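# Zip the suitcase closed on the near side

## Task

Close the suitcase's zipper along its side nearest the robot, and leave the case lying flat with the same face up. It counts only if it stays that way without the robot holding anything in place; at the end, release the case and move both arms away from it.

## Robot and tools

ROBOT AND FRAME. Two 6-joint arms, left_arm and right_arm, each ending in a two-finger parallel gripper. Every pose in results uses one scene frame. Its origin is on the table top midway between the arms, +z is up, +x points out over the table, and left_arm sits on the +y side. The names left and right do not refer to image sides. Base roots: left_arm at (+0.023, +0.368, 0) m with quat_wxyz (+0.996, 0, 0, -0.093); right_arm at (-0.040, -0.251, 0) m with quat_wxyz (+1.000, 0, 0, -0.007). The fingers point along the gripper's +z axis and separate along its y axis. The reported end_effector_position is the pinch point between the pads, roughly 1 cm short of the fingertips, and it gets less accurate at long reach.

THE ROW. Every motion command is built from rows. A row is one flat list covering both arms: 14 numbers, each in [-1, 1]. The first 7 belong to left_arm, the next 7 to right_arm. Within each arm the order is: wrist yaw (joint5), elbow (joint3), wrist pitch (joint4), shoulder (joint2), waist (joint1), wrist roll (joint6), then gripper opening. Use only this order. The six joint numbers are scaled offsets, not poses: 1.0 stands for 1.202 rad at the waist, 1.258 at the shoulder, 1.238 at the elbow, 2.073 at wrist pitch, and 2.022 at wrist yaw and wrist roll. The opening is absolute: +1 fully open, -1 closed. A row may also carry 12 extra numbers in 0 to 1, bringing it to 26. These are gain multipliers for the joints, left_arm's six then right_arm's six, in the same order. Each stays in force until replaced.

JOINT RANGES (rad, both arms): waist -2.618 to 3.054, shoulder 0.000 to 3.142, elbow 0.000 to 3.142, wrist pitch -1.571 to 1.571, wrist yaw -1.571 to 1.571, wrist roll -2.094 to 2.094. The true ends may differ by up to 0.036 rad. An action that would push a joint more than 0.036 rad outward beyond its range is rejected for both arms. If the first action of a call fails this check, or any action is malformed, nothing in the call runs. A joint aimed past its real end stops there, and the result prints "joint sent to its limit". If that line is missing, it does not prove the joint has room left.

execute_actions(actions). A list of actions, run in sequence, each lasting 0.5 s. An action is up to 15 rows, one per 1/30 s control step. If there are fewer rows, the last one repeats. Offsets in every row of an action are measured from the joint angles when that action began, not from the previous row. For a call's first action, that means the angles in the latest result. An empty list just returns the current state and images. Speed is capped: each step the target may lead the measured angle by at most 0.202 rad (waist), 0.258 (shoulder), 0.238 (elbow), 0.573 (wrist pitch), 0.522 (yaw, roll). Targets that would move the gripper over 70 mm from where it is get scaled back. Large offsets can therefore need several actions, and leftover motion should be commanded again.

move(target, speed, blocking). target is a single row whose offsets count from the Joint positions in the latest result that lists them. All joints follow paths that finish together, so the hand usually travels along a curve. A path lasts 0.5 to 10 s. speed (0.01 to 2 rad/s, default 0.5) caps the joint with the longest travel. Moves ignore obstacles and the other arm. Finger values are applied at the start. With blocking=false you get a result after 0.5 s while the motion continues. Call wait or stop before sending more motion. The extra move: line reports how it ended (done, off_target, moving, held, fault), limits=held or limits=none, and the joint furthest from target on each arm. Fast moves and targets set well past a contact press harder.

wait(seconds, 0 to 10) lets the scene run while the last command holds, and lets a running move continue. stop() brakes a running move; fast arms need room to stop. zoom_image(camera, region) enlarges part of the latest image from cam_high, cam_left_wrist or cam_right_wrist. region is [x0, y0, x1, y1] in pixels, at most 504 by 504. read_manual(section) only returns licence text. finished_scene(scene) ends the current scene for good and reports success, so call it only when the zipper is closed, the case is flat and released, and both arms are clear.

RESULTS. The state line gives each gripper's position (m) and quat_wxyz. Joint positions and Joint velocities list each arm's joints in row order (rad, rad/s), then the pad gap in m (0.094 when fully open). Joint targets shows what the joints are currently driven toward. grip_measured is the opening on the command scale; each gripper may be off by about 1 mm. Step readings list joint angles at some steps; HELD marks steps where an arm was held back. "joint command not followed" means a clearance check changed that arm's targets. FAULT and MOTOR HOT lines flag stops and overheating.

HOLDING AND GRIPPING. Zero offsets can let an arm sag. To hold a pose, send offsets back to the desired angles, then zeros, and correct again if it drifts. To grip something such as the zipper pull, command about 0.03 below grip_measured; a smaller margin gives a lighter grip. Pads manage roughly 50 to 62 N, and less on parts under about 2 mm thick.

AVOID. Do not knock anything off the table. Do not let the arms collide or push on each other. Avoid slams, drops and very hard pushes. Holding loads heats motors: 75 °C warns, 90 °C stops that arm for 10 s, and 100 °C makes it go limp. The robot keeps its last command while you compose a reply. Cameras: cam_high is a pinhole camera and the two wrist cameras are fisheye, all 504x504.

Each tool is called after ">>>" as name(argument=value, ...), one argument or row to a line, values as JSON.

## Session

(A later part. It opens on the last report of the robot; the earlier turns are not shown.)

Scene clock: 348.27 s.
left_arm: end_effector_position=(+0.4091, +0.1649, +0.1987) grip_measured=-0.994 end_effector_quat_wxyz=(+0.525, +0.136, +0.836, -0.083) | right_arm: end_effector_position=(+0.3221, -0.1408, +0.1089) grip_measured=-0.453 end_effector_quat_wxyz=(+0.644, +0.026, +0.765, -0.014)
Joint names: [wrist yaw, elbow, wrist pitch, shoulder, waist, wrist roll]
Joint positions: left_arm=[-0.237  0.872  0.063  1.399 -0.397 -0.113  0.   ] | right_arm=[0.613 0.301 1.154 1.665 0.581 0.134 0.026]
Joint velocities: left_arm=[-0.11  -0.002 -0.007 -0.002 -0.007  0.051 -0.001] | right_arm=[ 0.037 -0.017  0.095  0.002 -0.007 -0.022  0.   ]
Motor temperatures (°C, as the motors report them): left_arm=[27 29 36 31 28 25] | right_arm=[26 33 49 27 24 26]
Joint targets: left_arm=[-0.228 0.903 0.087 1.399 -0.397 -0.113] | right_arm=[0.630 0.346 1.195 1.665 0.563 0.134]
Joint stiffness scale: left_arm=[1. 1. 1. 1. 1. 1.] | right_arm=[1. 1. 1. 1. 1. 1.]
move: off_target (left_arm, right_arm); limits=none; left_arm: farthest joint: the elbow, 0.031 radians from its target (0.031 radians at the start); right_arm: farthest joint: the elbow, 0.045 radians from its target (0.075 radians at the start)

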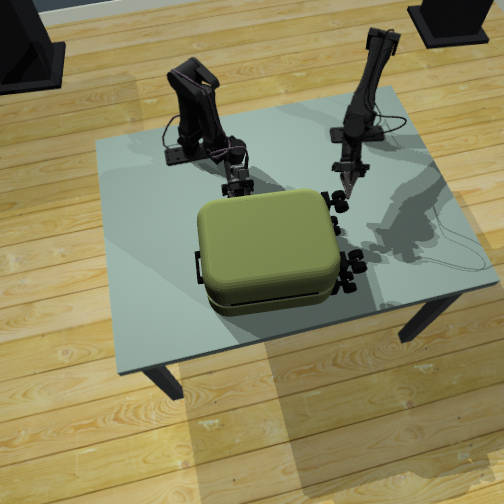

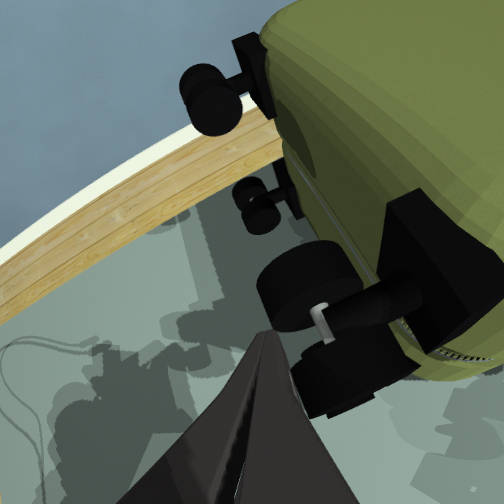

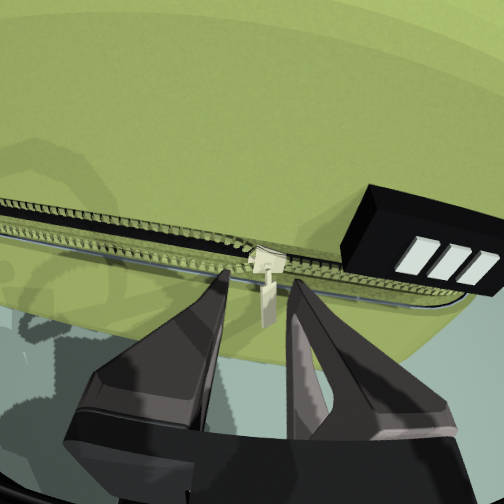

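>>> move(
  target=[0,0.025,0.012,0,0,0,-1,0,0.03,0.025,-0.043,0,0,-0.45],
  speed=0.05,
)

>>> move(
  target=[0,0.025,0.012,0,0,0,-1,0,0.035,0.02,-0.01,0,0,-0.8],
  speed=0.1,
)

Scene clock: 354.93 s.
left_arm: end_effector_position=(+0.4091, +0.1649, +0.1987) grip_measured=-0.994 end_effector_quat_wxyz=(+0.525, +0.136, +0.836, -0.083) | right_arm: end_effector_position=(+0.3228, -0.1403, +0.1199) grip_measured=-0.453 end_effector_quat_wxyz=(+0.656, +0.033, +0.754, -0.006)
Joint names: [wrist yaw, elbow, wrist pitch, shoulder, waist, wrist roll]
Joint positions: left_arm=[-0.237  0.872  0.063  1.399 -0.397 -0.113  0.   ] | right_arm=[0.613 0.301 1.172 1.644 0.581 0.134 0.026]
Joint velocities: left_arm=[ 0.007 -0.002  0.022 -0.017 -0.012 -0.022  0.001] | right_arm=[-0.066  0.002  0.007 -0.007  0.002  0.007 -0.001]
Motor temperatures (°C, as the motors report them): left_arm=[27 29 36 31 28 25] | right_arm=[26 33 49 27 24 26]
Joint targets: left_arm=[-0.237 0.903 0.088 1.399 -0.397 -0.113] | right_arm=[0.613 0.338 1.205 1.611 0.581 0.134]
Joint stiffness scale: left_arm=[1. 1. 1. 1. 1. 1.] | right_arm=[1. 1. 1. 1. 1. 1.]
move: off_target (left_arm, right_arm); limits=none; left_arm: farthest joint: the elbow, 0.031 radians from its target (0.031 radians at the start); right_arm: farthest joint: the elbow, 0.037 radians from its target (0.037 radians at the start)

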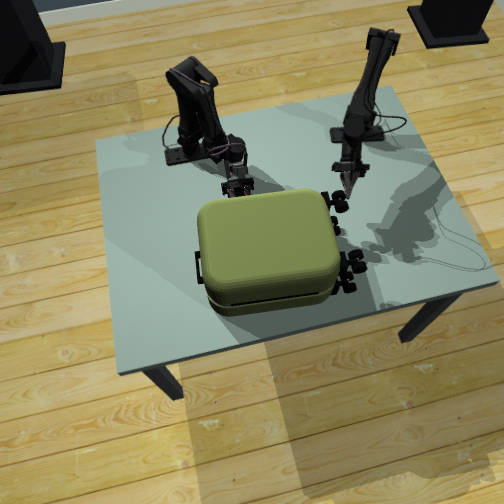

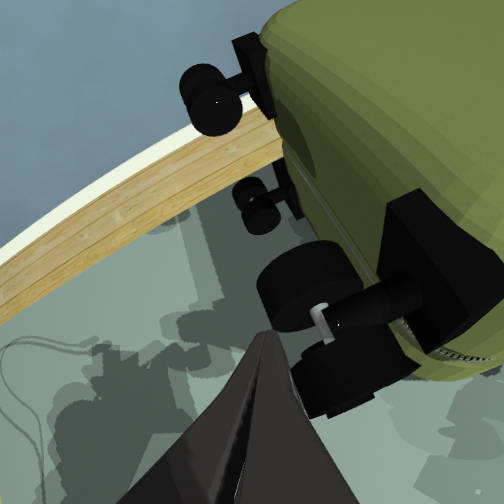

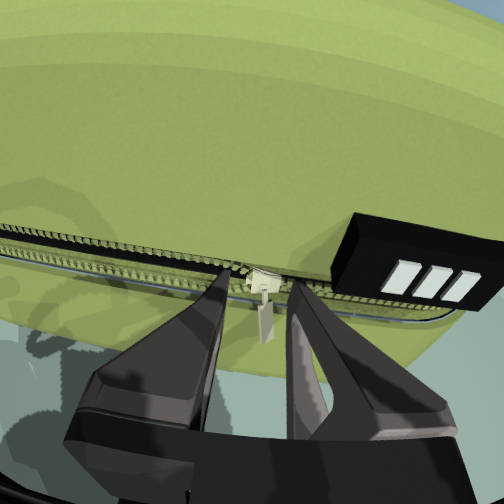

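Scene clock: 355.73 s.
left_arm: end_effector_position=(+0.4092, +0.1648, +0.1988) grip_measured=-0.994 end_effector_quat_wxyz=(+0.526, +0.136, +0.836, -0.084) | right_arm: end_effector_position=(+0.3252, -0.1390, +0.1242) grip_measured=-0.797 end_effector_quat_wxyz=(+0.660, +0.036, +0.750, -0.003)
Joint names: [wrist yaw, elbow, wrist pitch, shoulder, waist, wrist roll]
Joint positions: left_arm=[-0.237  0.872  0.064  1.399 -0.397 -0.113  0.   ] | right_arm=[0.614 0.311 1.175 1.644 0.581 0.134 0.01 ]
Joint velocities: left_arm=[-0.007  0.012 -0.007  0.017 -0.012 -0.007  0.   ] | right_arm=[-0.051  0.017 -0.066 -0.007 -0.007 -0.037 -0.001]
Motor temperatures (°C, as the motors report them): left_arm=[27 29 36 31 28 25] | right_arm=[26 33 49 27 24 26]
Joint targets: left_arm=[-0.237 0.903 0.088 1.399 -0.397 -0.113] | right_arm=[0.613 0.344 1.213 1.631 0.581 0.134]
Joint stiffness scale: left_arm=[1. 1. 1. 1. 1. 1.] | right_arm=[1. 1. 1. 1. 1. 1.]
move: off_target (left_arm, right_arm); limits=none; left_arm: farthest joint: the elbow, 0.031 radians from its target (0.031 radians at the start); right_arm: farthest joint: the wrist pitch, 0.038 radians from its target (0.042 radians at the start)

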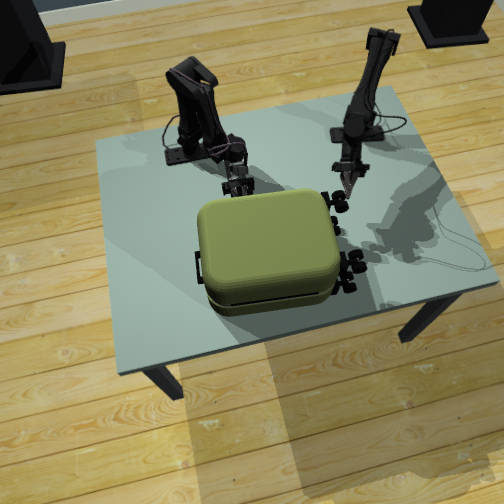

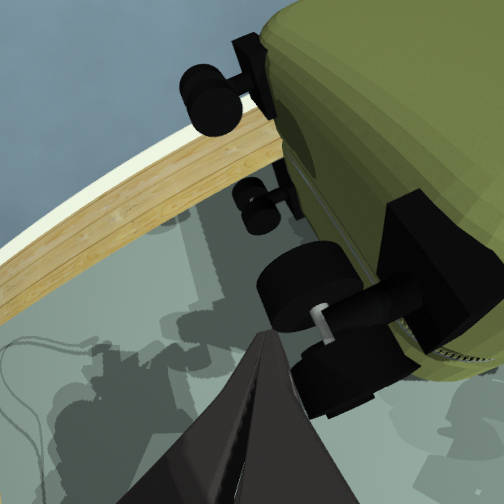

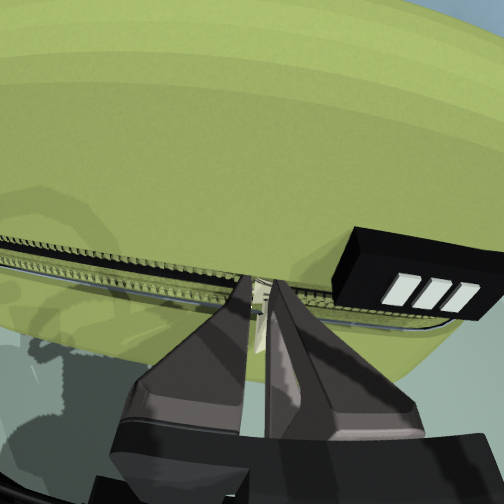

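>>> move(
  target=[0,0.025,0.012,0,0,0,-1,0,0.025,0.012,0.03,0,0,-0.5],
  speed=0.04,
)

>>> move(
  target=[0,0.025,0.012,0,0,0,-1,0,0.02,0.01,0,0,0,-0.8],
  speed=0.1,
)

Scene clock: 362.30 s.
left_arm: end_effector_position=(+0.4092, +0.1648, +0.1990) grip_measured=-0.994 end_effector_quat_wxyz=(+0.526, +0.136, +0.835, -0.084) | right_arm: end_effector_position=(+0.3250, -0.1391, +0.1136) grip_measured=-0.503 end_effector_quat_wxyz=(+0.650, +0.030, +0.759, -0.010)
Joint names: [wrist yaw, elbow, wrist pitch, shoulder, waist, wrist roll]
Joint positions: left_arm=[-0.237  0.872  0.065  1.399 -0.397 -0.113  0.   ] | right_arm=[0.614 0.311 1.171 1.672 0.581 0.134 0.023]
Joint velocities: left_arm=[-0.037  0.007  0.022 -0.022 -0.007 -0.037 -0.001] | right_arm=[ 0.007  0.007 -0.11  -0.007 -0.002 -0.037 -0.001]
Motor temperatures (°C, as the motors report them): left_arm=[27 29 36 31 28 25] | right_arm=[26 33 49 27 24 26]
Joint targets: left_arm=[-0.237 0.903 0.089 1.399 -0.397 -0.113] | right_arm=[0.614 0.342 1.200 1.682 0.581 0.134]
Joint stiffness scale: left_arm=[1. 1. 1. 1. 1. 1.] | right_arm=[1. 1. 1. 1. 1. 1.]
move: off_target (left_arm, right_arm); limits=none; left_arm: farthest joint: the elbow, 0.031 radians from its target (0.031 radians at the start); right_arm: farthest joint: the elbow, 0.031 radians from its target (0.031 radians at the start)

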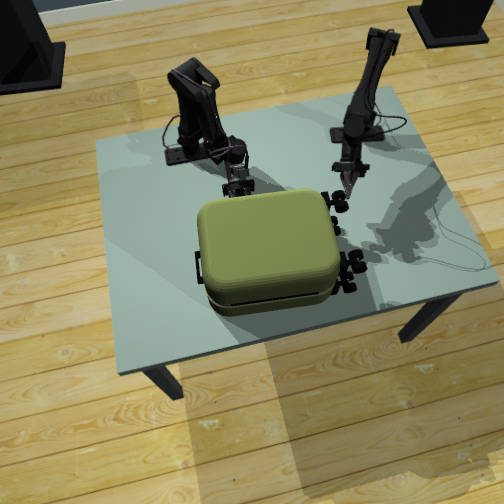

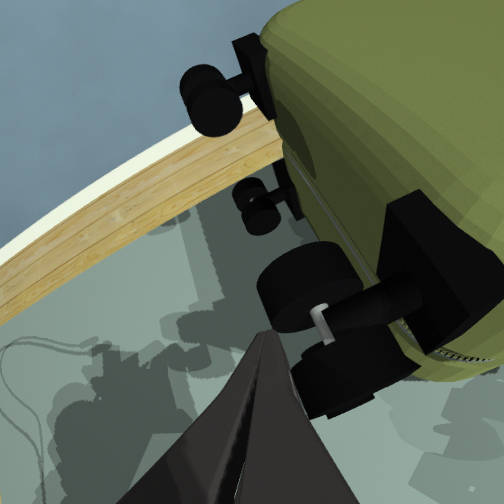

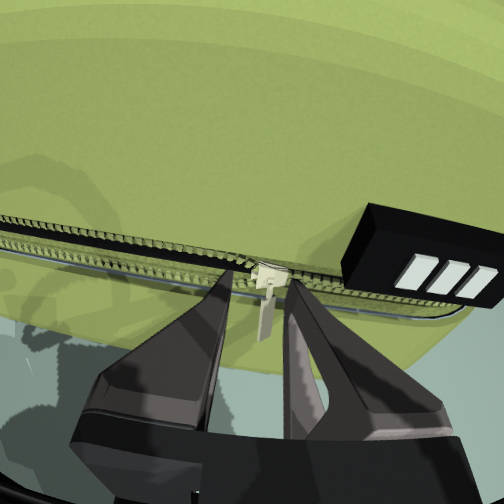

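Scene clock: 363.00 s.
left_arm: end_effector_position=(+0.4092, +0.1648, +0.1990) grip_measured=-0.994 end_effector_quat_wxyz=(+0.526, +0.136, +0.835, -0.084) | right_arm: end_effector_position=(+0.3250, -0.1422, +0.1130) grip_measured=-0.795 end_effector_quat_wxyz=(+0.650, +0.034, +0.759, -0.017)
Joint names: [wrist yaw, elbow, wrist pitch, shoulder, waist, wrist roll]
Joint positions: left_arm=[-0.237  0.872  0.065  1.399 -0.397 -0.113  0.   ] | right_arm=[0.628 0.311 1.167 1.672 0.579 0.134 0.01 ]
Joint velocities: left_arm=[-0.037  0.002  0.037 -0.017  0.012  0.007  0.   ] | right_arm=[ 0.007 -0.007  0.066 -0.002 -0.012 -0.007 -0.001]
Motor temperatures (°C, as the motors report them): left_arm=[27 29 36 31 28 25] | right_arm=[26 33 49 27 24 26]
Joint targets: left_arm=[-0.237 0.903 0.090 1.399 -0.397 -0.113] | right_arm=[0.614 0.336 1.192 1.672 0.580 0.134]
Joint stiffness scale: left_arm=[1. 1. 1. 1. 1. 1.] | right_arm=[1. 1. 1. 1. 1. 1.]
move: off_target (left_arm, right_arm); limits=none; left_arm: farthest joint: the elbow, 0.031 radians from its target (0.031 radians at the start); right_arm: farthest joint: the wrist pitch, 0.025 radians from its target (0.021 radians at the start)

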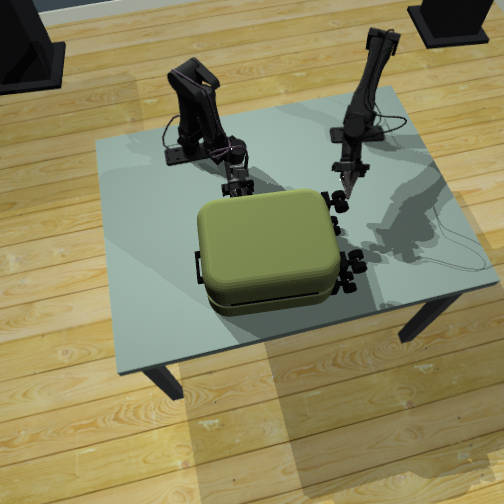

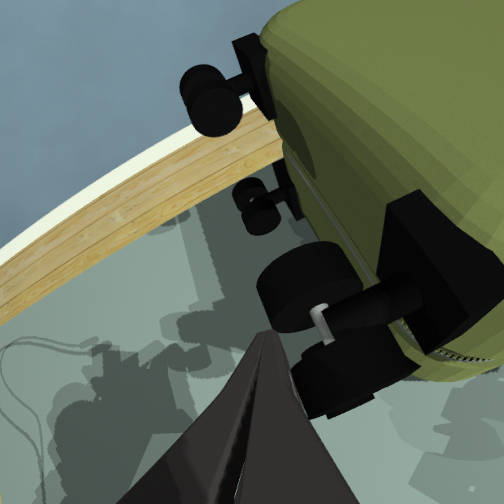

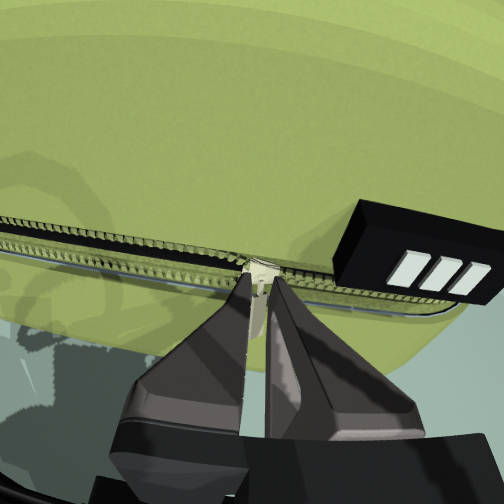

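>>> move(
  target=[0.03,0.025,0.012,0,-0.015,0,-1,-0.02,0.133,-0.017,0.068,0.142,0.007,-0.85],
  speed=0.07,
)

Scene clock: 372.43 s.
left_arm: end_effector_position=(+0.4097, +0.1660, +0.1991) grip_measured=-0.994 end_effector_quat_wxyz=(+0.527, +0.134, +0.836, -0.081) | right_arm: end_effector_position=(+0.3267, -0.0572, +0.1183) grip_measured=-0.847 end_effector_quat_wxyz=(+0.650, -0.032, +0.758, +0.053)
Joint names: [wrist yaw, elbow, wrist pitch, shoulder, waist, wrist roll]
Joint positions: left_arm=[-0.244  0.872  0.065  1.399 -0.397 -0.113  0.   ] | right_arm=[0.594 0.444 1.121 1.748 0.74  0.142 0.007]
Joint velocities: left_arm=[ 0.037  0.002  0.022 -0.012 -0.002 -0.037 -0.   ] | right_arm=[-0.081  0.002  0.051 -0.017  0.007  0.037 -0.   ]
Motor temperatures (°C, as the motors report them): left_arm=[27 29 37 31 28 25] | right_arm=[26 33 49 27 24 26]
Joint targets: left_arm=[-0.176 0.903 0.090 1.399 -0.415 -0.113] | right_arm=[0.587 0.476 1.131 1.757 0.749 0.148]
Joint stiffness scale: left_arm=[1. 1. 1. 1. 1. 1.] | right_arm=[1. 1. 1. 1. 1. 1.]
move: off_target (left_arm, right_arm); limits=none; left_arm: farthest joint: the wrist yaw, 0.068 radians from its target (0.061 radians at the start); right_arm: farthest joint: the elbow, 0.032 radians from its target (0.164 radians at the start)

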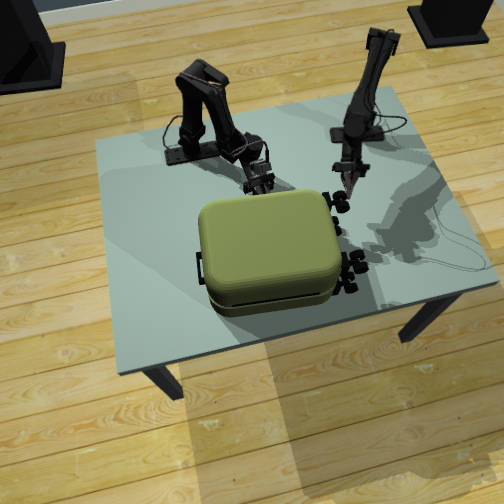

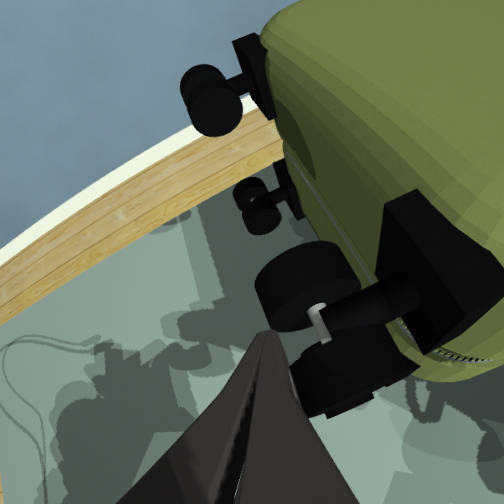

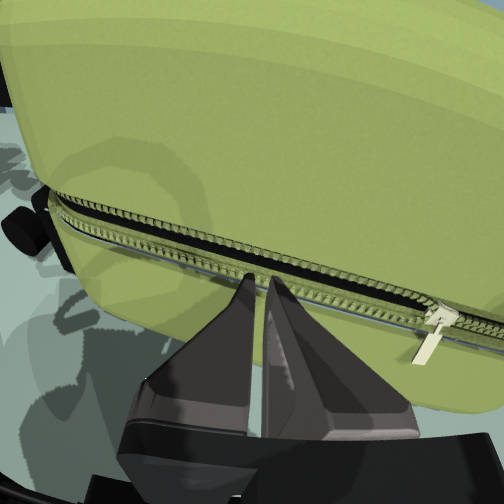

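>>> move(
  target=[0.02,0.025,0.012,0,0,0,-1,0.008,-0.16,0.035,-0.105,-0.03,0,-0.45],
  speed=0.2,
)

>>> move(
  target=[0.02,0.025,0.012,0,0,0,-1,0.012,0.02,0.012,0,-0.115,0,-0.45],
  speed=0.15,
)

Scene clock: 381.63 s.
left_arm: end_effector_position=(+0.4098, +0.1665, +0.1990) grip_measured=-0.994 end_effector_quat_wxyz=(+0.527, +0.133, +0.836, -0.080) | right_arm: end_effector_position=(+0.2946, -0.0985, +0.1006) grip_measured=-0.453 end_effector_quat_wxyz=(+0.635, -0.032, +0.771, +0.032)
Joint names: [wrist yaw, elbow, wrist pitch, shoulder, waist, wrist roll]
Joint positions: left_arm=[-0.246  0.872  0.064  1.399 -0.397 -0.113  0.   ] | right_arm=[0.597 0.256 1.16  1.65  0.714 0.142 0.026]
Joint velocities: left_arm=[-0.007 -0.012  0.037  0.002 -0.017 -0.007 -0.   ] | right_arm=[ 0.007  0.007 -0.095 -0.002 -0.007  0.007 -0.001]
Motor temperatures (°C, as the motors report them): left_arm=[27 29 37 31 28 25] | right_arm=[25 33 48 27 24 26]
Joint targets: left_arm=[-0.204 0.903 0.089 1.399 -0.397 -0.113] | right_arm=[0.610 0.246 1.194 1.616 0.704 0.142]
Joint stiffness scale: left_arm=[1. 1. 1. 1. 1. 1.] | right_arm=[1. 1. 1. 1. 1. 1.]
move: off_target (left_arm, right_arm); limits=none; left_arm: farthest joint: the wrist yaw, 0.043 radians from its target (0.041 radians at the start); right_arm: farthest joint: the shoulder, 0.034 radians from its target (0.132 radians at the start)

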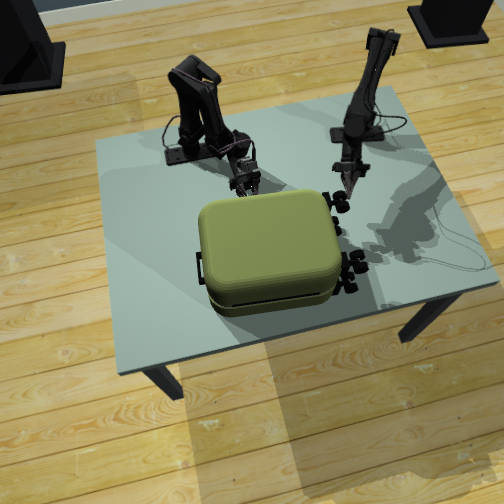

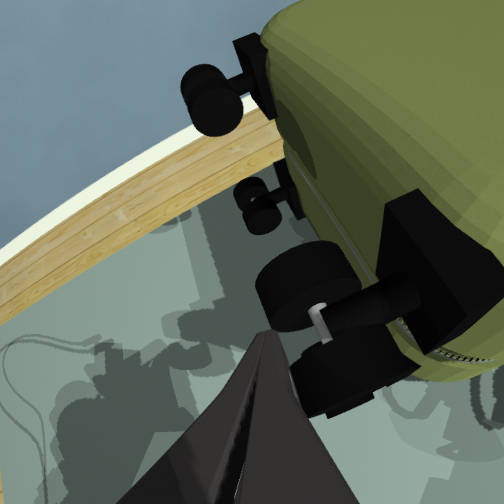

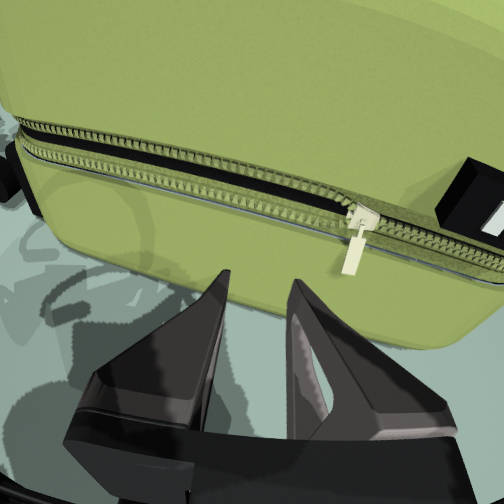

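Scene clock: 382.87 s.
left_arm: end_effector_position=(+0.4098, +0.1665, +0.1990) grip_measured=-0.994 end_effector_quat_wxyz=(+0.527, +0.133, +0.836, -0.080) | right_arm: end_effector_position=(+0.3112, -0.1447, +0.0997) grip_measured=-0.453 end_effector_quat_wxyz=(+0.634, +0.021, +0.773, -0.014)
Joint names: [wrist yaw, elbow, wrist pitch, shoulder, waist, wrist roll]
Joint positions: left_arm=[-0.246  0.872  0.064  1.399 -0.397 -0.113  0.   ] | right_arm=[0.608 0.256 1.155 1.65  0.586 0.142 0.026]
Joint velocities: left_arm=[ 0.066 -0.002 -0.022  0.002 -0.012 -0.007 -0.   ] | right_arm=[-0.081 -0.002  0.022 -0.022 -0.012 -0.037 -0.   ]
Motor temperatures (°C, as the motors report them): left_arm=[27 29 37 31 28 25] | right_arm=[25 33 48 27 24 26]
Joint targets: left_arm=[-0.206 0.903 0.089 1.399 -0.397 -0.113] | right_arm=[0.622 0.280 1.185 1.650 0.576 0.142]
Joint stiffness scale: left_arm=[1. 1. 1. 1. 1. 1.] | right_arm=[1. 1. 1. 1. 1. 1.]
move: off_target (left_arm, right_arm); limits=none; left_arm: farthest joint: the wrist yaw, 0.041 radians from its target (0.041 radians at the start); right_arm: farthest joint: the wrist pitch, 0.030 radians from its target (0.025 radians at the start)

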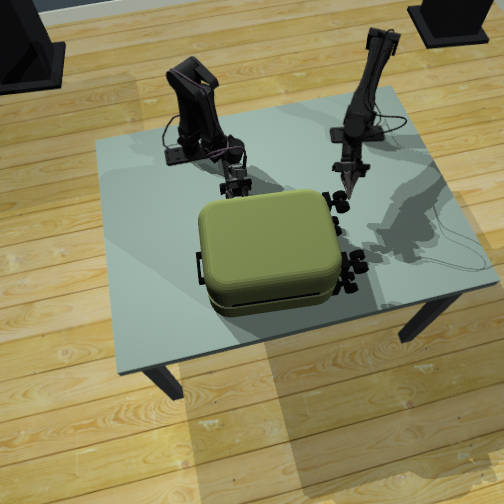

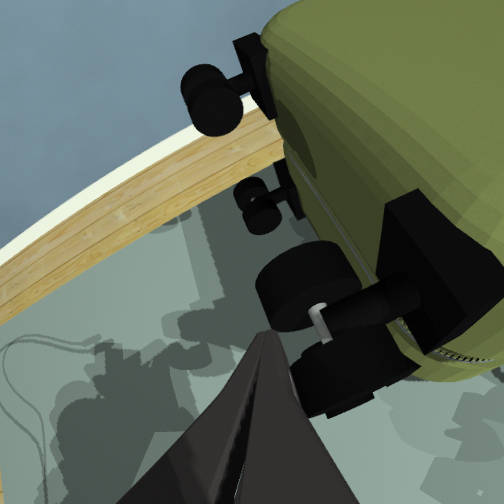

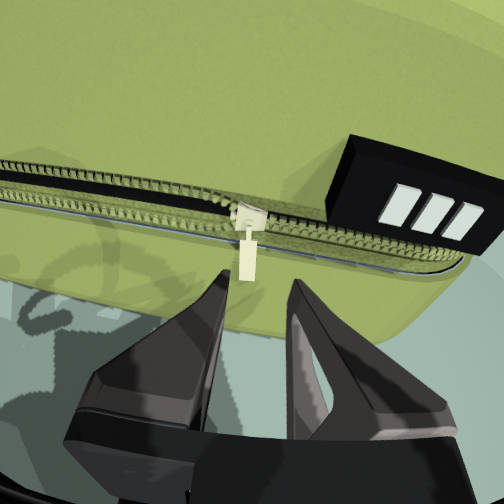

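Advancing radially about 1.6 cm, then closing.

>>> move(
  target=[0.02,0.025,0.012,0,0,0,-1,0,0.076,0.015,0.052,0,0,-0.45],
  speed=0.07,
)

>>> move(
  target=[0.02,0.025,0.012,0,0,0,-1,0,0.025,0.012,0,0,0,-0.94],
  speed=0.1,
)

Scene clock: 390.83 s.
left_arm: end_effector_position=(+0.4098, +0.1665, +0.1990) grip_measured=-0.994 end_effector_quat_wxyz=(+0.527, +0.133, +0.836, -0.080) | right_arm: end_effector_position=(+0.3229, -0.1374, +0.0989) grip_measured=-0.453 end_effector_quat_wxyz=(+0.635, +0.021, +0.772, -0.015)
Joint names: [wrist yaw, elbow, wrist pitch, shoulder, waist, wrist roll]
Joint positions: left_arm=[-0.246  0.872  0.064  1.399 -0.397 -0.113  0.   ] | right_arm=[0.609 0.309 1.152 1.7   0.586 0.142 0.026]
Joint velocities: left_arm=[-0.007 -0.002 -0.007 -0.002  0.002 -0.007 -0.   ] | right_arm=[ 0.022 -0.007  0.007 -0.007 -0.002 -0.051 -0.001]
Motor temperatures (°C, as the motors report them): left_arm=[27 29 37 31 28 25] | right_arm=[25 33 49 27 24 26]
Joint targets: left_arm=[-0.206 0.903 0.089 1.399 -0.397 -0.113] | right_arm=[0.608 0.350 1.185 1.715 0.586 0.142]
Joint stiffness scale: left_arm=[1. 1. 1. 1. 1. 1.] | right_arm=[1. 1. 1. 1. 1. 1.]
move: off_target (left_arm, right_arm); limits=none; left_arm: farthest joint: the wrist yaw, 0.041 radians from its target (0.041 radians at the start); right_arm: farthest joint: the elbow, 0.041 radians from its target (0.094 radians at the start)

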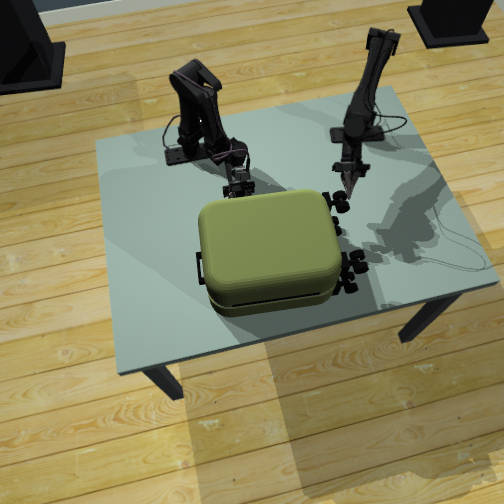

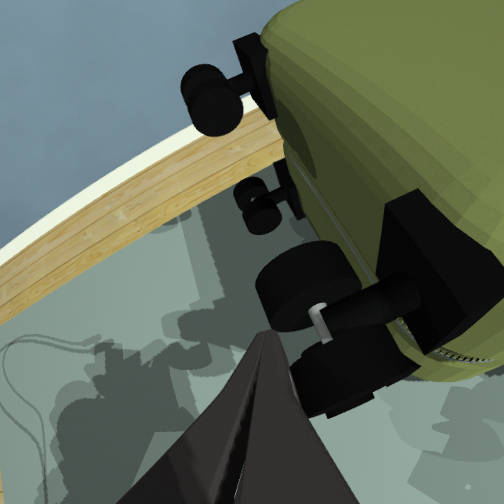

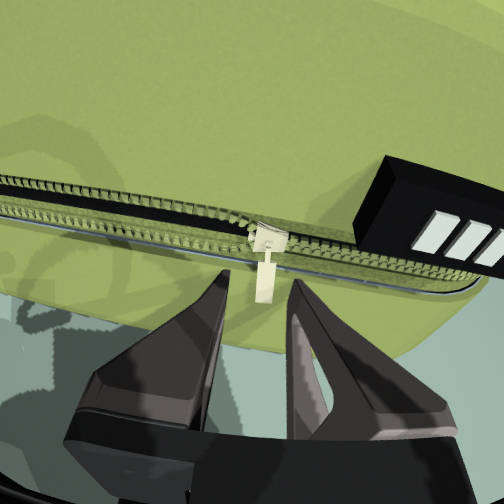

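Scene clock: 391.53 s.
left_arm: end_effector_position=(+0.4098, +0.1665, +0.1990) grip_measured=-0.994 end_effector_quat_wxyz=(+0.527, +0.133, +0.836, -0.080) | right_arm: end_effector_position=(+0.3228, -0.1377, +0.0982) grip_measured=-0.913 end_effector_quat_wxyz=(+0.634, +0.021, +0.773, -0.016)
Joint names: [wrist yaw, elbow, wrist pitch, shoulder, waist, wrist roll]
Joint positions: left_arm=[-0.246  0.872  0.064  1.399 -0.397 -0.113  0.   ] | right_arm=[0.61  0.309 1.149 1.7   0.586 0.142 0.004]
Joint velocities: left_arm=[-0.022 -0.002 -0.037 -0.002 -0.007  0.037 -0.001] | right_arm=[-0.051 -0.012 -0.007  0.007 -0.022 -0.066  0.001]
Motor temperatures (°C, as the motors report them): left_arm=[27 29 37 31 28 25] | right_arm=[25 33 48 27 24 26]
Joint targets: left_arm=[-0.206 0.903 0.089 1.399 -0.397 -0.113] | right_arm=[0.609 0.340 1.177 1.700 0.586 0.142]
Joint stiffness scale: left_arm=[1. 1. 1. 1. 1. 1.] | right_arm=[1. 1. 1. 1. 1. 1.]
move: off_target (left_arm, right_arm); limits=none; left_arm: farthest joint: the wrist yaw, 0.041 radians from its target (0.041 radians at the start); right_arm: farthest joint: the elbow, 0.031 radians from its target (0.031 radians at the start)

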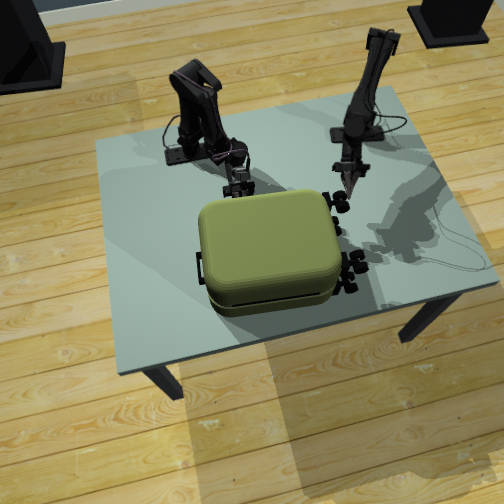

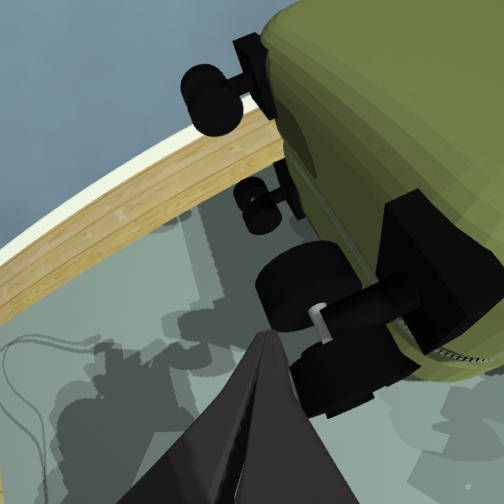

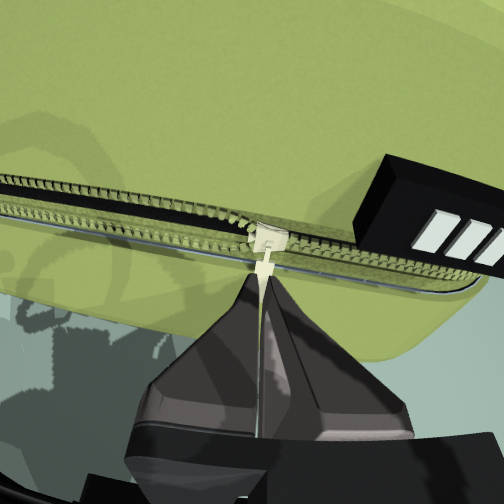

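>>> move(
  target=[0.02,0.025,0.012,0,0,0,-1,0.007,0.066,-0.015,-0.052,0.057,0.67,-0.96],
  speed=0.35,
)

Scene clock: 404.27 s.
left_arm: end_effector_position=(+0.4098, +0.1665, +0.1990) grip_measured=-0.994 end_effector_quat_wxyz=(+0.527, +0.133, +0.836, -0.080) | right_arm: end_effector_position=(+0.3248, -0.1163, +0.1151) grip_measured=-0.913 end_effector_quat_wxyz=(+0.501, +0.490, +0.585, +0.407)
Joint names: [wrist yaw, elbow, wrist pitch, shoulder, waist, wrist roll]
Joint positions: left_arm=[-0.246  0.872  0.064  1.399 -0.397 -0.113  0.   ] | right_arm=[0.628 0.352 1.11  1.669 0.637 1.503 0.004]
Joint velocities: left_arm=[ 0.081 -0.002 -0.051  0.012 -0.027 -0.022  0.001] | right_arm=[-0.037 -0.002 -0.007  0.022  0.007 -0.051 -0.   ]
Motor temperatures (°C, as the motors report them): left_arm=[27 29 38 31 28 25] | right_arm=[25 33 48 27 24 26]
Joint targets: left_arm=[-0.206 0.903 0.089 1.399 -0.397 -0.113] | right_arm=[0.625 0.391 1.118 1.635 0.654 1.497]
Joint stiffness scale: left_arm=[1. 1. 1. 1. 1. 1.] | right_arm=[1. 1. 1. 1. 1. 1.]
move: off_target (left_arm, right_arm); limits=none; left_arm: farthest joint: the wrist yaw, 0.041 radians from its target (0.041 radians at the start); right_arm: farthest joint: the elbow, 0.039 radians from its target (0.082 radians at the start)

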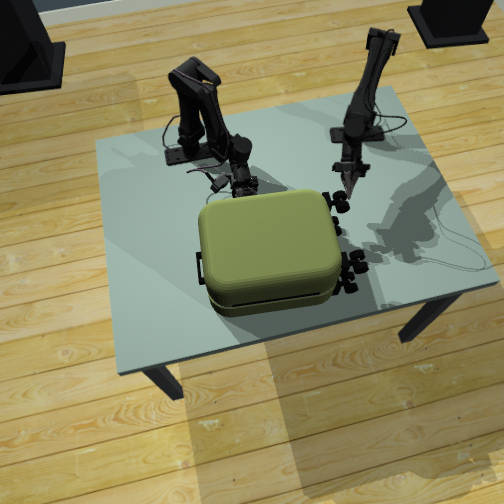

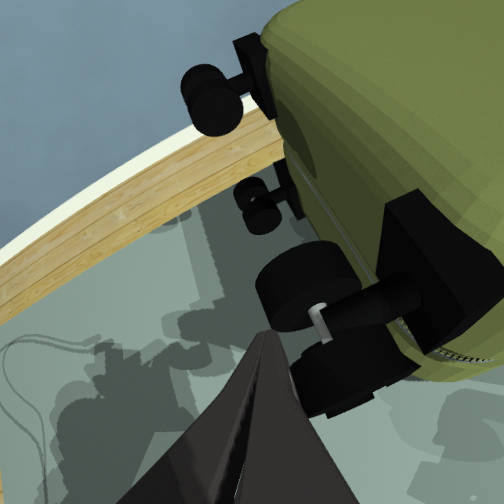

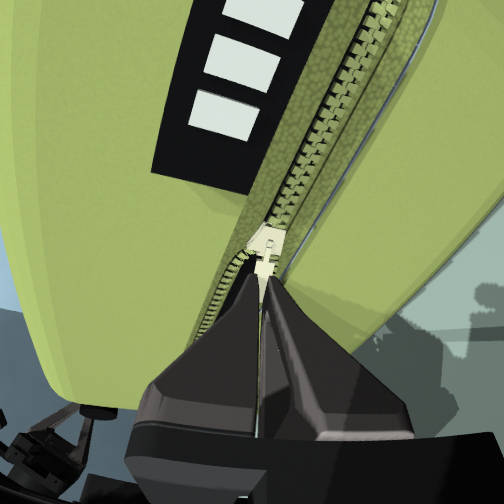

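>>> move(
  target=[0.04,0.025,0.012,0,-0.02,0,-1,-0.005,0.14,-0.014,0.083,0.136,0.01,-1],
  speed=0.06,
)

Scene clock: 414.50 s.
left_arm: end_effector_position=(+0.4102, +0.1678, +0.1990) grip_measured=-0.994 end_effector_quat_wxyz=(+0.527, +0.131, +0.836, -0.077) | right_arm: end_effector_position=(+0.3298, -0.0795, +0.1152) grip_measured=-0.913 end_effector_quat_wxyz=(+0.511, +0.496, +0.578, +0.399)
Joint names: [wrist yaw, elbow, wrist pitch, shoulder, waist, wrist roll]
Joint positions: left_arm=[-0.254  0.872  0.063  1.399 -0.397 -0.113  0.   ] | right_arm=[0.776 0.475 1.061 1.762 0.756 1.532 0.004]
Joint velocities: left_arm=[-0.051 -0.012 -0.037 -0.002 -0.022 -0.007 -0.   ] | right_arm=[-0.022  0.002  0.007 -0.012 -0.002 -0.007  0.001]
Motor temperatures (°C, as the motors report them): left_arm=[27 29 38 31 28 25] | right_arm=[26 33 48 28 24 26]
Joint targets: left_arm=[-0.165 0.903 0.089 1.399 -0.421 -0.113] | right_arm=[0.618 0.525 1.081 1.773 0.800 1.523]
Joint stiffness scale: left_arm=[1. 1. 1. 1. 1. 1.] | right_arm=[1. 1. 1. 1. 1. 1.]
move: off_target (left_arm, right_arm); limits=none; left_arm: farthest joint: the wrist yaw, 0.088 radians from its target (0.081 radians at the start); right_arm: farthest joint: the wrist yaw, 0.158 radians from its target (0.010 radians at the start)

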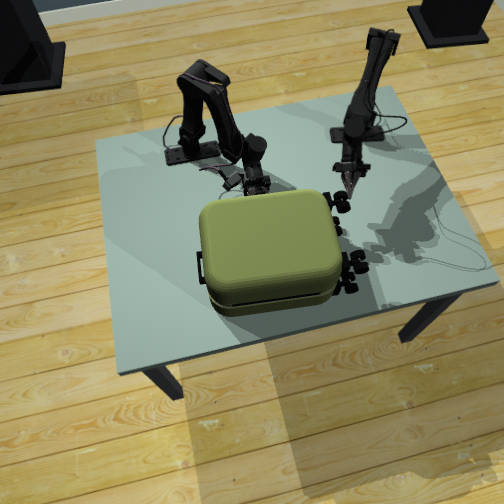

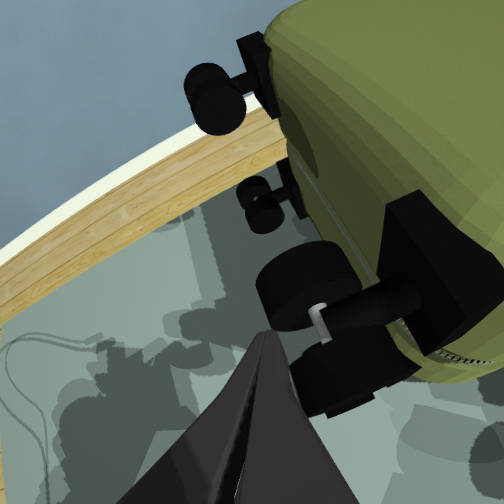

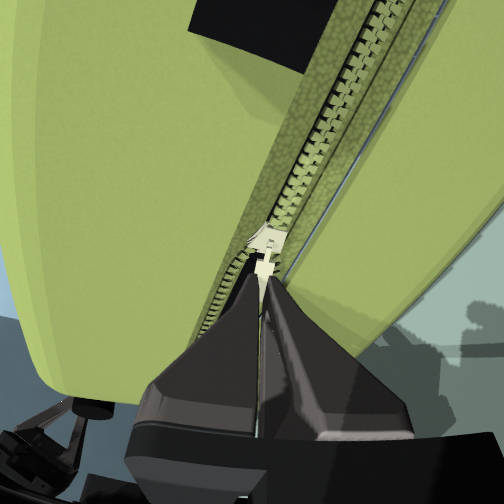

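>>> move(
  target=[0.045,0.025,0.012,0,-0.02,0,-1,-0.073,0.188,-0.03,0.1,0.13,0,-1],
  speed=0.07,
)

Scene clock: 429.27 s.
left_arm: end_effector_position=(+0.4107, +0.1686, +0.1991) grip_measured=-0.994 end_effector_quat_wxyz=(+0.528, +0.130, +0.836, -0.076) | right_arm: end_effector_position=(+0.3359, -0.0097, +0.1156) grip_measured=-0.913 end_effector_quat_wxyz=(+0.491, +0.469, +0.601, +0.421)
Joint names: [wrist yaw, elbow, wrist pitch, shoulder, waist, wrist roll]
Joint positions: left_arm=[-0.255  0.872  0.064  1.399 -0.395 -0.113  0.   ] | right_arm=[0.798 0.655 0.985 1.875 0.871 1.541 0.004]
Joint velocities: left_arm=[-0.037  0.007  0.037 -0.007  0.007 -0.037 -0.   ] | right_arm=[ 0.007  0.002 -0.007 -0.012  0.002  0.007 -0.001]
Motor temperatures (°C, as the motors report them): left_arm=[27 30 39 31 28 25] | right_arm=[27 34 47 28 24 26]
Joint targets: left_arm=[-0.162 0.903 0.088 1.399 -0.420 -0.113] | right_arm=[0.629 0.708 0.999 1.888 0.913 1.532]
Joint stiffness scale: left_arm=[1. 1. 1. 1. 1. 1.] | right_arm=[1. 1. 1. 1. 1. 1.]
move: off_target (left_arm, right_arm); limits=none; left_arm: farthest joint: the wrist yaw, 0.092 radians from its target (0.091 radians at the start); right_arm: farthest joint: the wrist yaw, 0.170 radians from its target (0.148 radians at the start)

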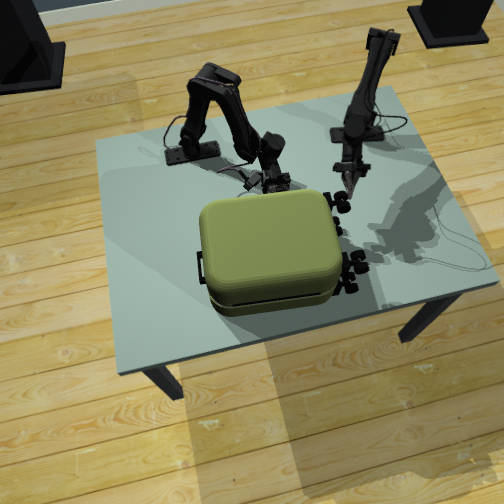

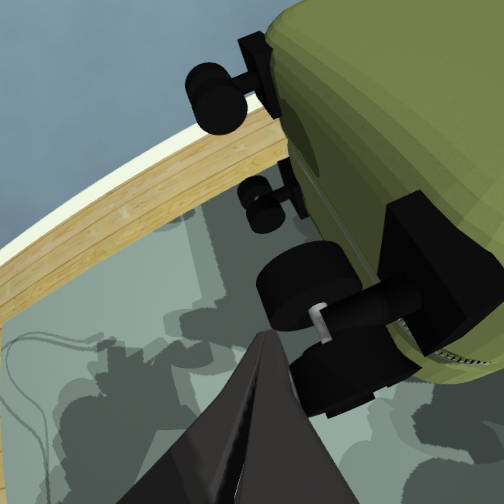

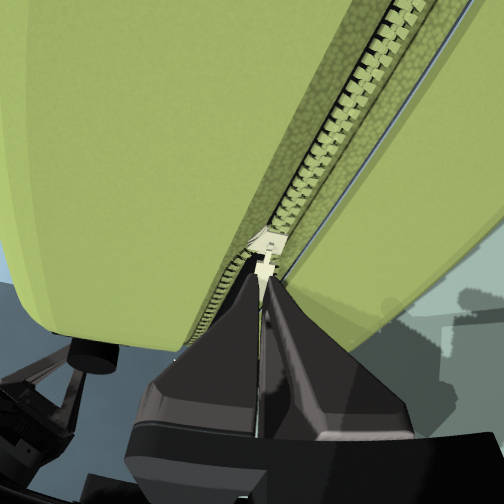

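>>> move(
  target=[0.045,0.025,0.012,0,-0.02,0,-1,-0.039,0.224,-0.056,0.113,0.115,0.01,-1],
  speed=0.09,
)

Scene clock: 439.67 s.
left_arm: end_effector_position=(+0.4138, +0.1756, +0.2001) grip_measured=-0.994 end_effector_quat_wxyz=(+0.531, +0.121, +0.836, -0.063) | right_arm: end_effector_position=(+0.3435, +0.0519, +0.1162) grip_measured=-0.914 end_effector_quat_wxyz=(+0.489, +0.465, +0.605, +0.423)
Joint names: [wrist yaw, elbow, wrist pitch, shoulder, waist, wrist roll]
Joint positions: left_arm=[-0.28   0.872  0.066  1.399 -0.387 -0.112  0.   ] | right_arm=[0.876 0.884 0.863 2.006 0.963 1.569 0.004]
Joint velocities: left_arm=[ 0.037 -0.002 -0.007  0.002  0.017 -0.007  0.   ] | right_arm=[ 0.007 -0.002 -0.037  0.002 -0.002  0.022 -0.001]
Motor temperatures (°C, as the motors report them): left_arm=[28 30 39 31 28 25] | right_arm=[28 35 47 28 24 26]
Joint targets: left_arm=[-0.165 0.903 0.088 1.399 -0.419 -0.113] | right_arm=[0.719 0.933 0.869 2.018 1.009 1.562]
Joint stiffness scale: left_arm=[1. 1. 1. 1. 1. 1.] | right_arm=[1. 1. 1. 1. 1. 1.]
move: off_target (left_arm, right_arm); limits=none; left_arm: farthest joint: the wrist yaw, 0.116 radians from its target (0.091 radians at the start); right_arm: farthest joint: the wrist yaw, 0.157 radians from its target (0.079 radians at the start)

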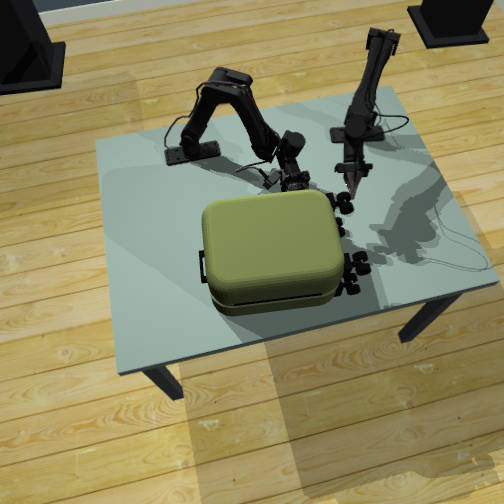

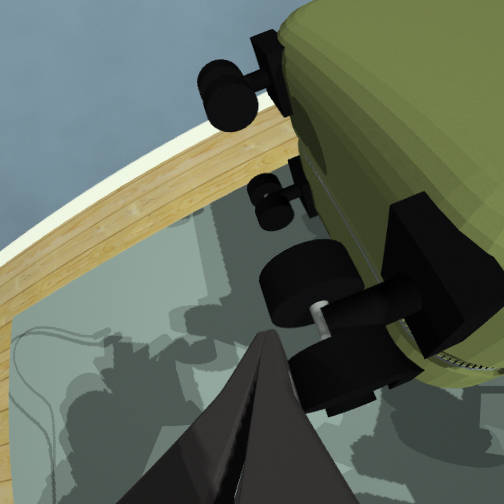

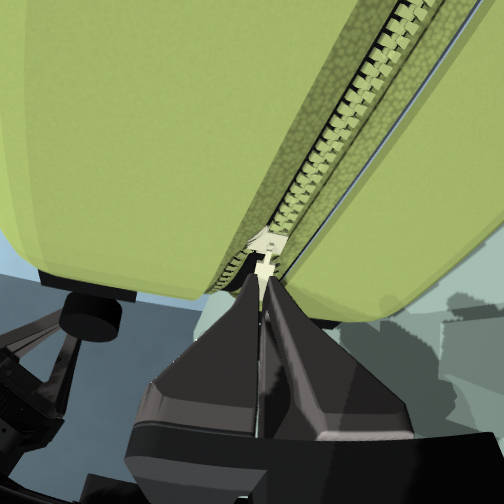

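>>> move(
  target=[0.06,0.025,0.012,0,-0.03,0,-1,-0.021,0.25,-0.08,0.121,0.093,0.015,-1],
  speed=0.09,
)

Scene clock: 451.17 s.
left_arm: end_effector_position=(+0.4145, +0.1772, +0.2004) grip_measured=-0.994 end_effector_quat_wxyz=(+0.532, +0.119, +0.836, -0.061) | right_arm: end_effector_position=(+0.3542, +0.0993, +0.1165) grip_measured=-0.914 end_effector_quat_wxyz=(+0.505, +0.477, +0.595, +0.404)
Joint names: [wrist yaw, elbow, wrist pitch, shoulder, waist, wrist roll]
Joint positions: left_arm=[-0.285  0.872  0.067  1.399 -0.385 -0.11   0.   ] | right_arm=[0.991 1.146 0.696 2.145 1.024 1.605 0.004]
Joint velocities: left_arm=[-0.007 -0.012  0.022  0.007  0.007 -0.051  0.001] | right_arm=[ 0.007 -0.007 -0.007  0.027 -0.002  0.022 -0.001]
Motor temperatures (°C, as the motors report them): left_arm=[28 30 39 31 28 25] | right_arm=[28 35 47 28 24 26]
Joint targets: left_arm=[-0.159 0.903 0.090 1.399 -0.423 -0.112] | right_arm=[0.834 1.194 0.697 2.158 1.075 1.599]
Joint stiffness scale: left_arm=[1. 1. 1. 1. 1. 1.] | right_arm=[1. 1. 1. 1. 1. 1.]
move: off_target (left_arm, right_arm); limits=none; left_arm: farthest joint: the wrist yaw, 0.126 radians from its target (0.122 radians at the start); right_arm: farthest joint: the wrist yaw, 0.158 radians from its target (0.043 radians at the start)

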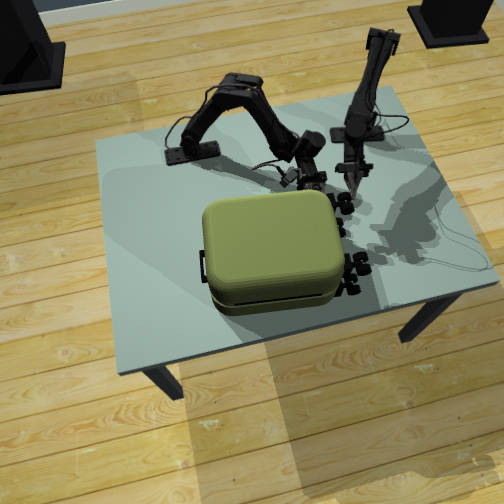

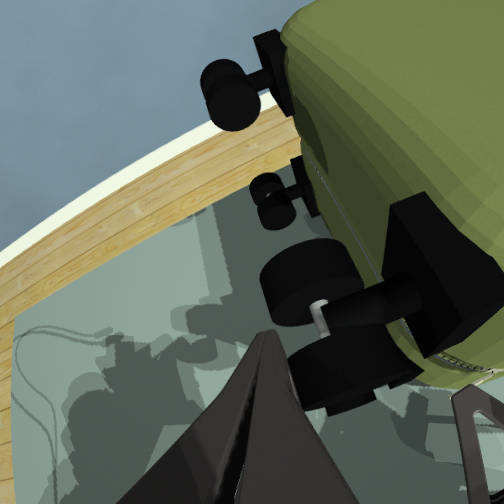

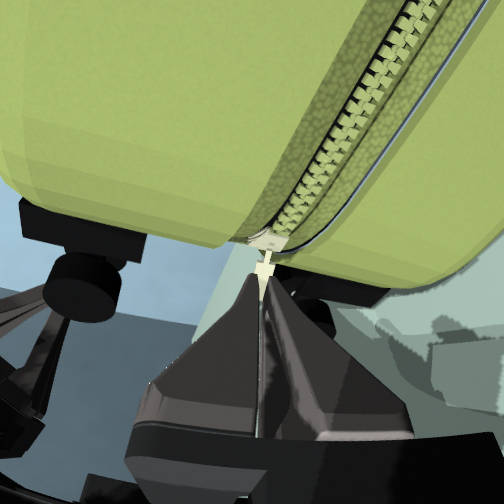

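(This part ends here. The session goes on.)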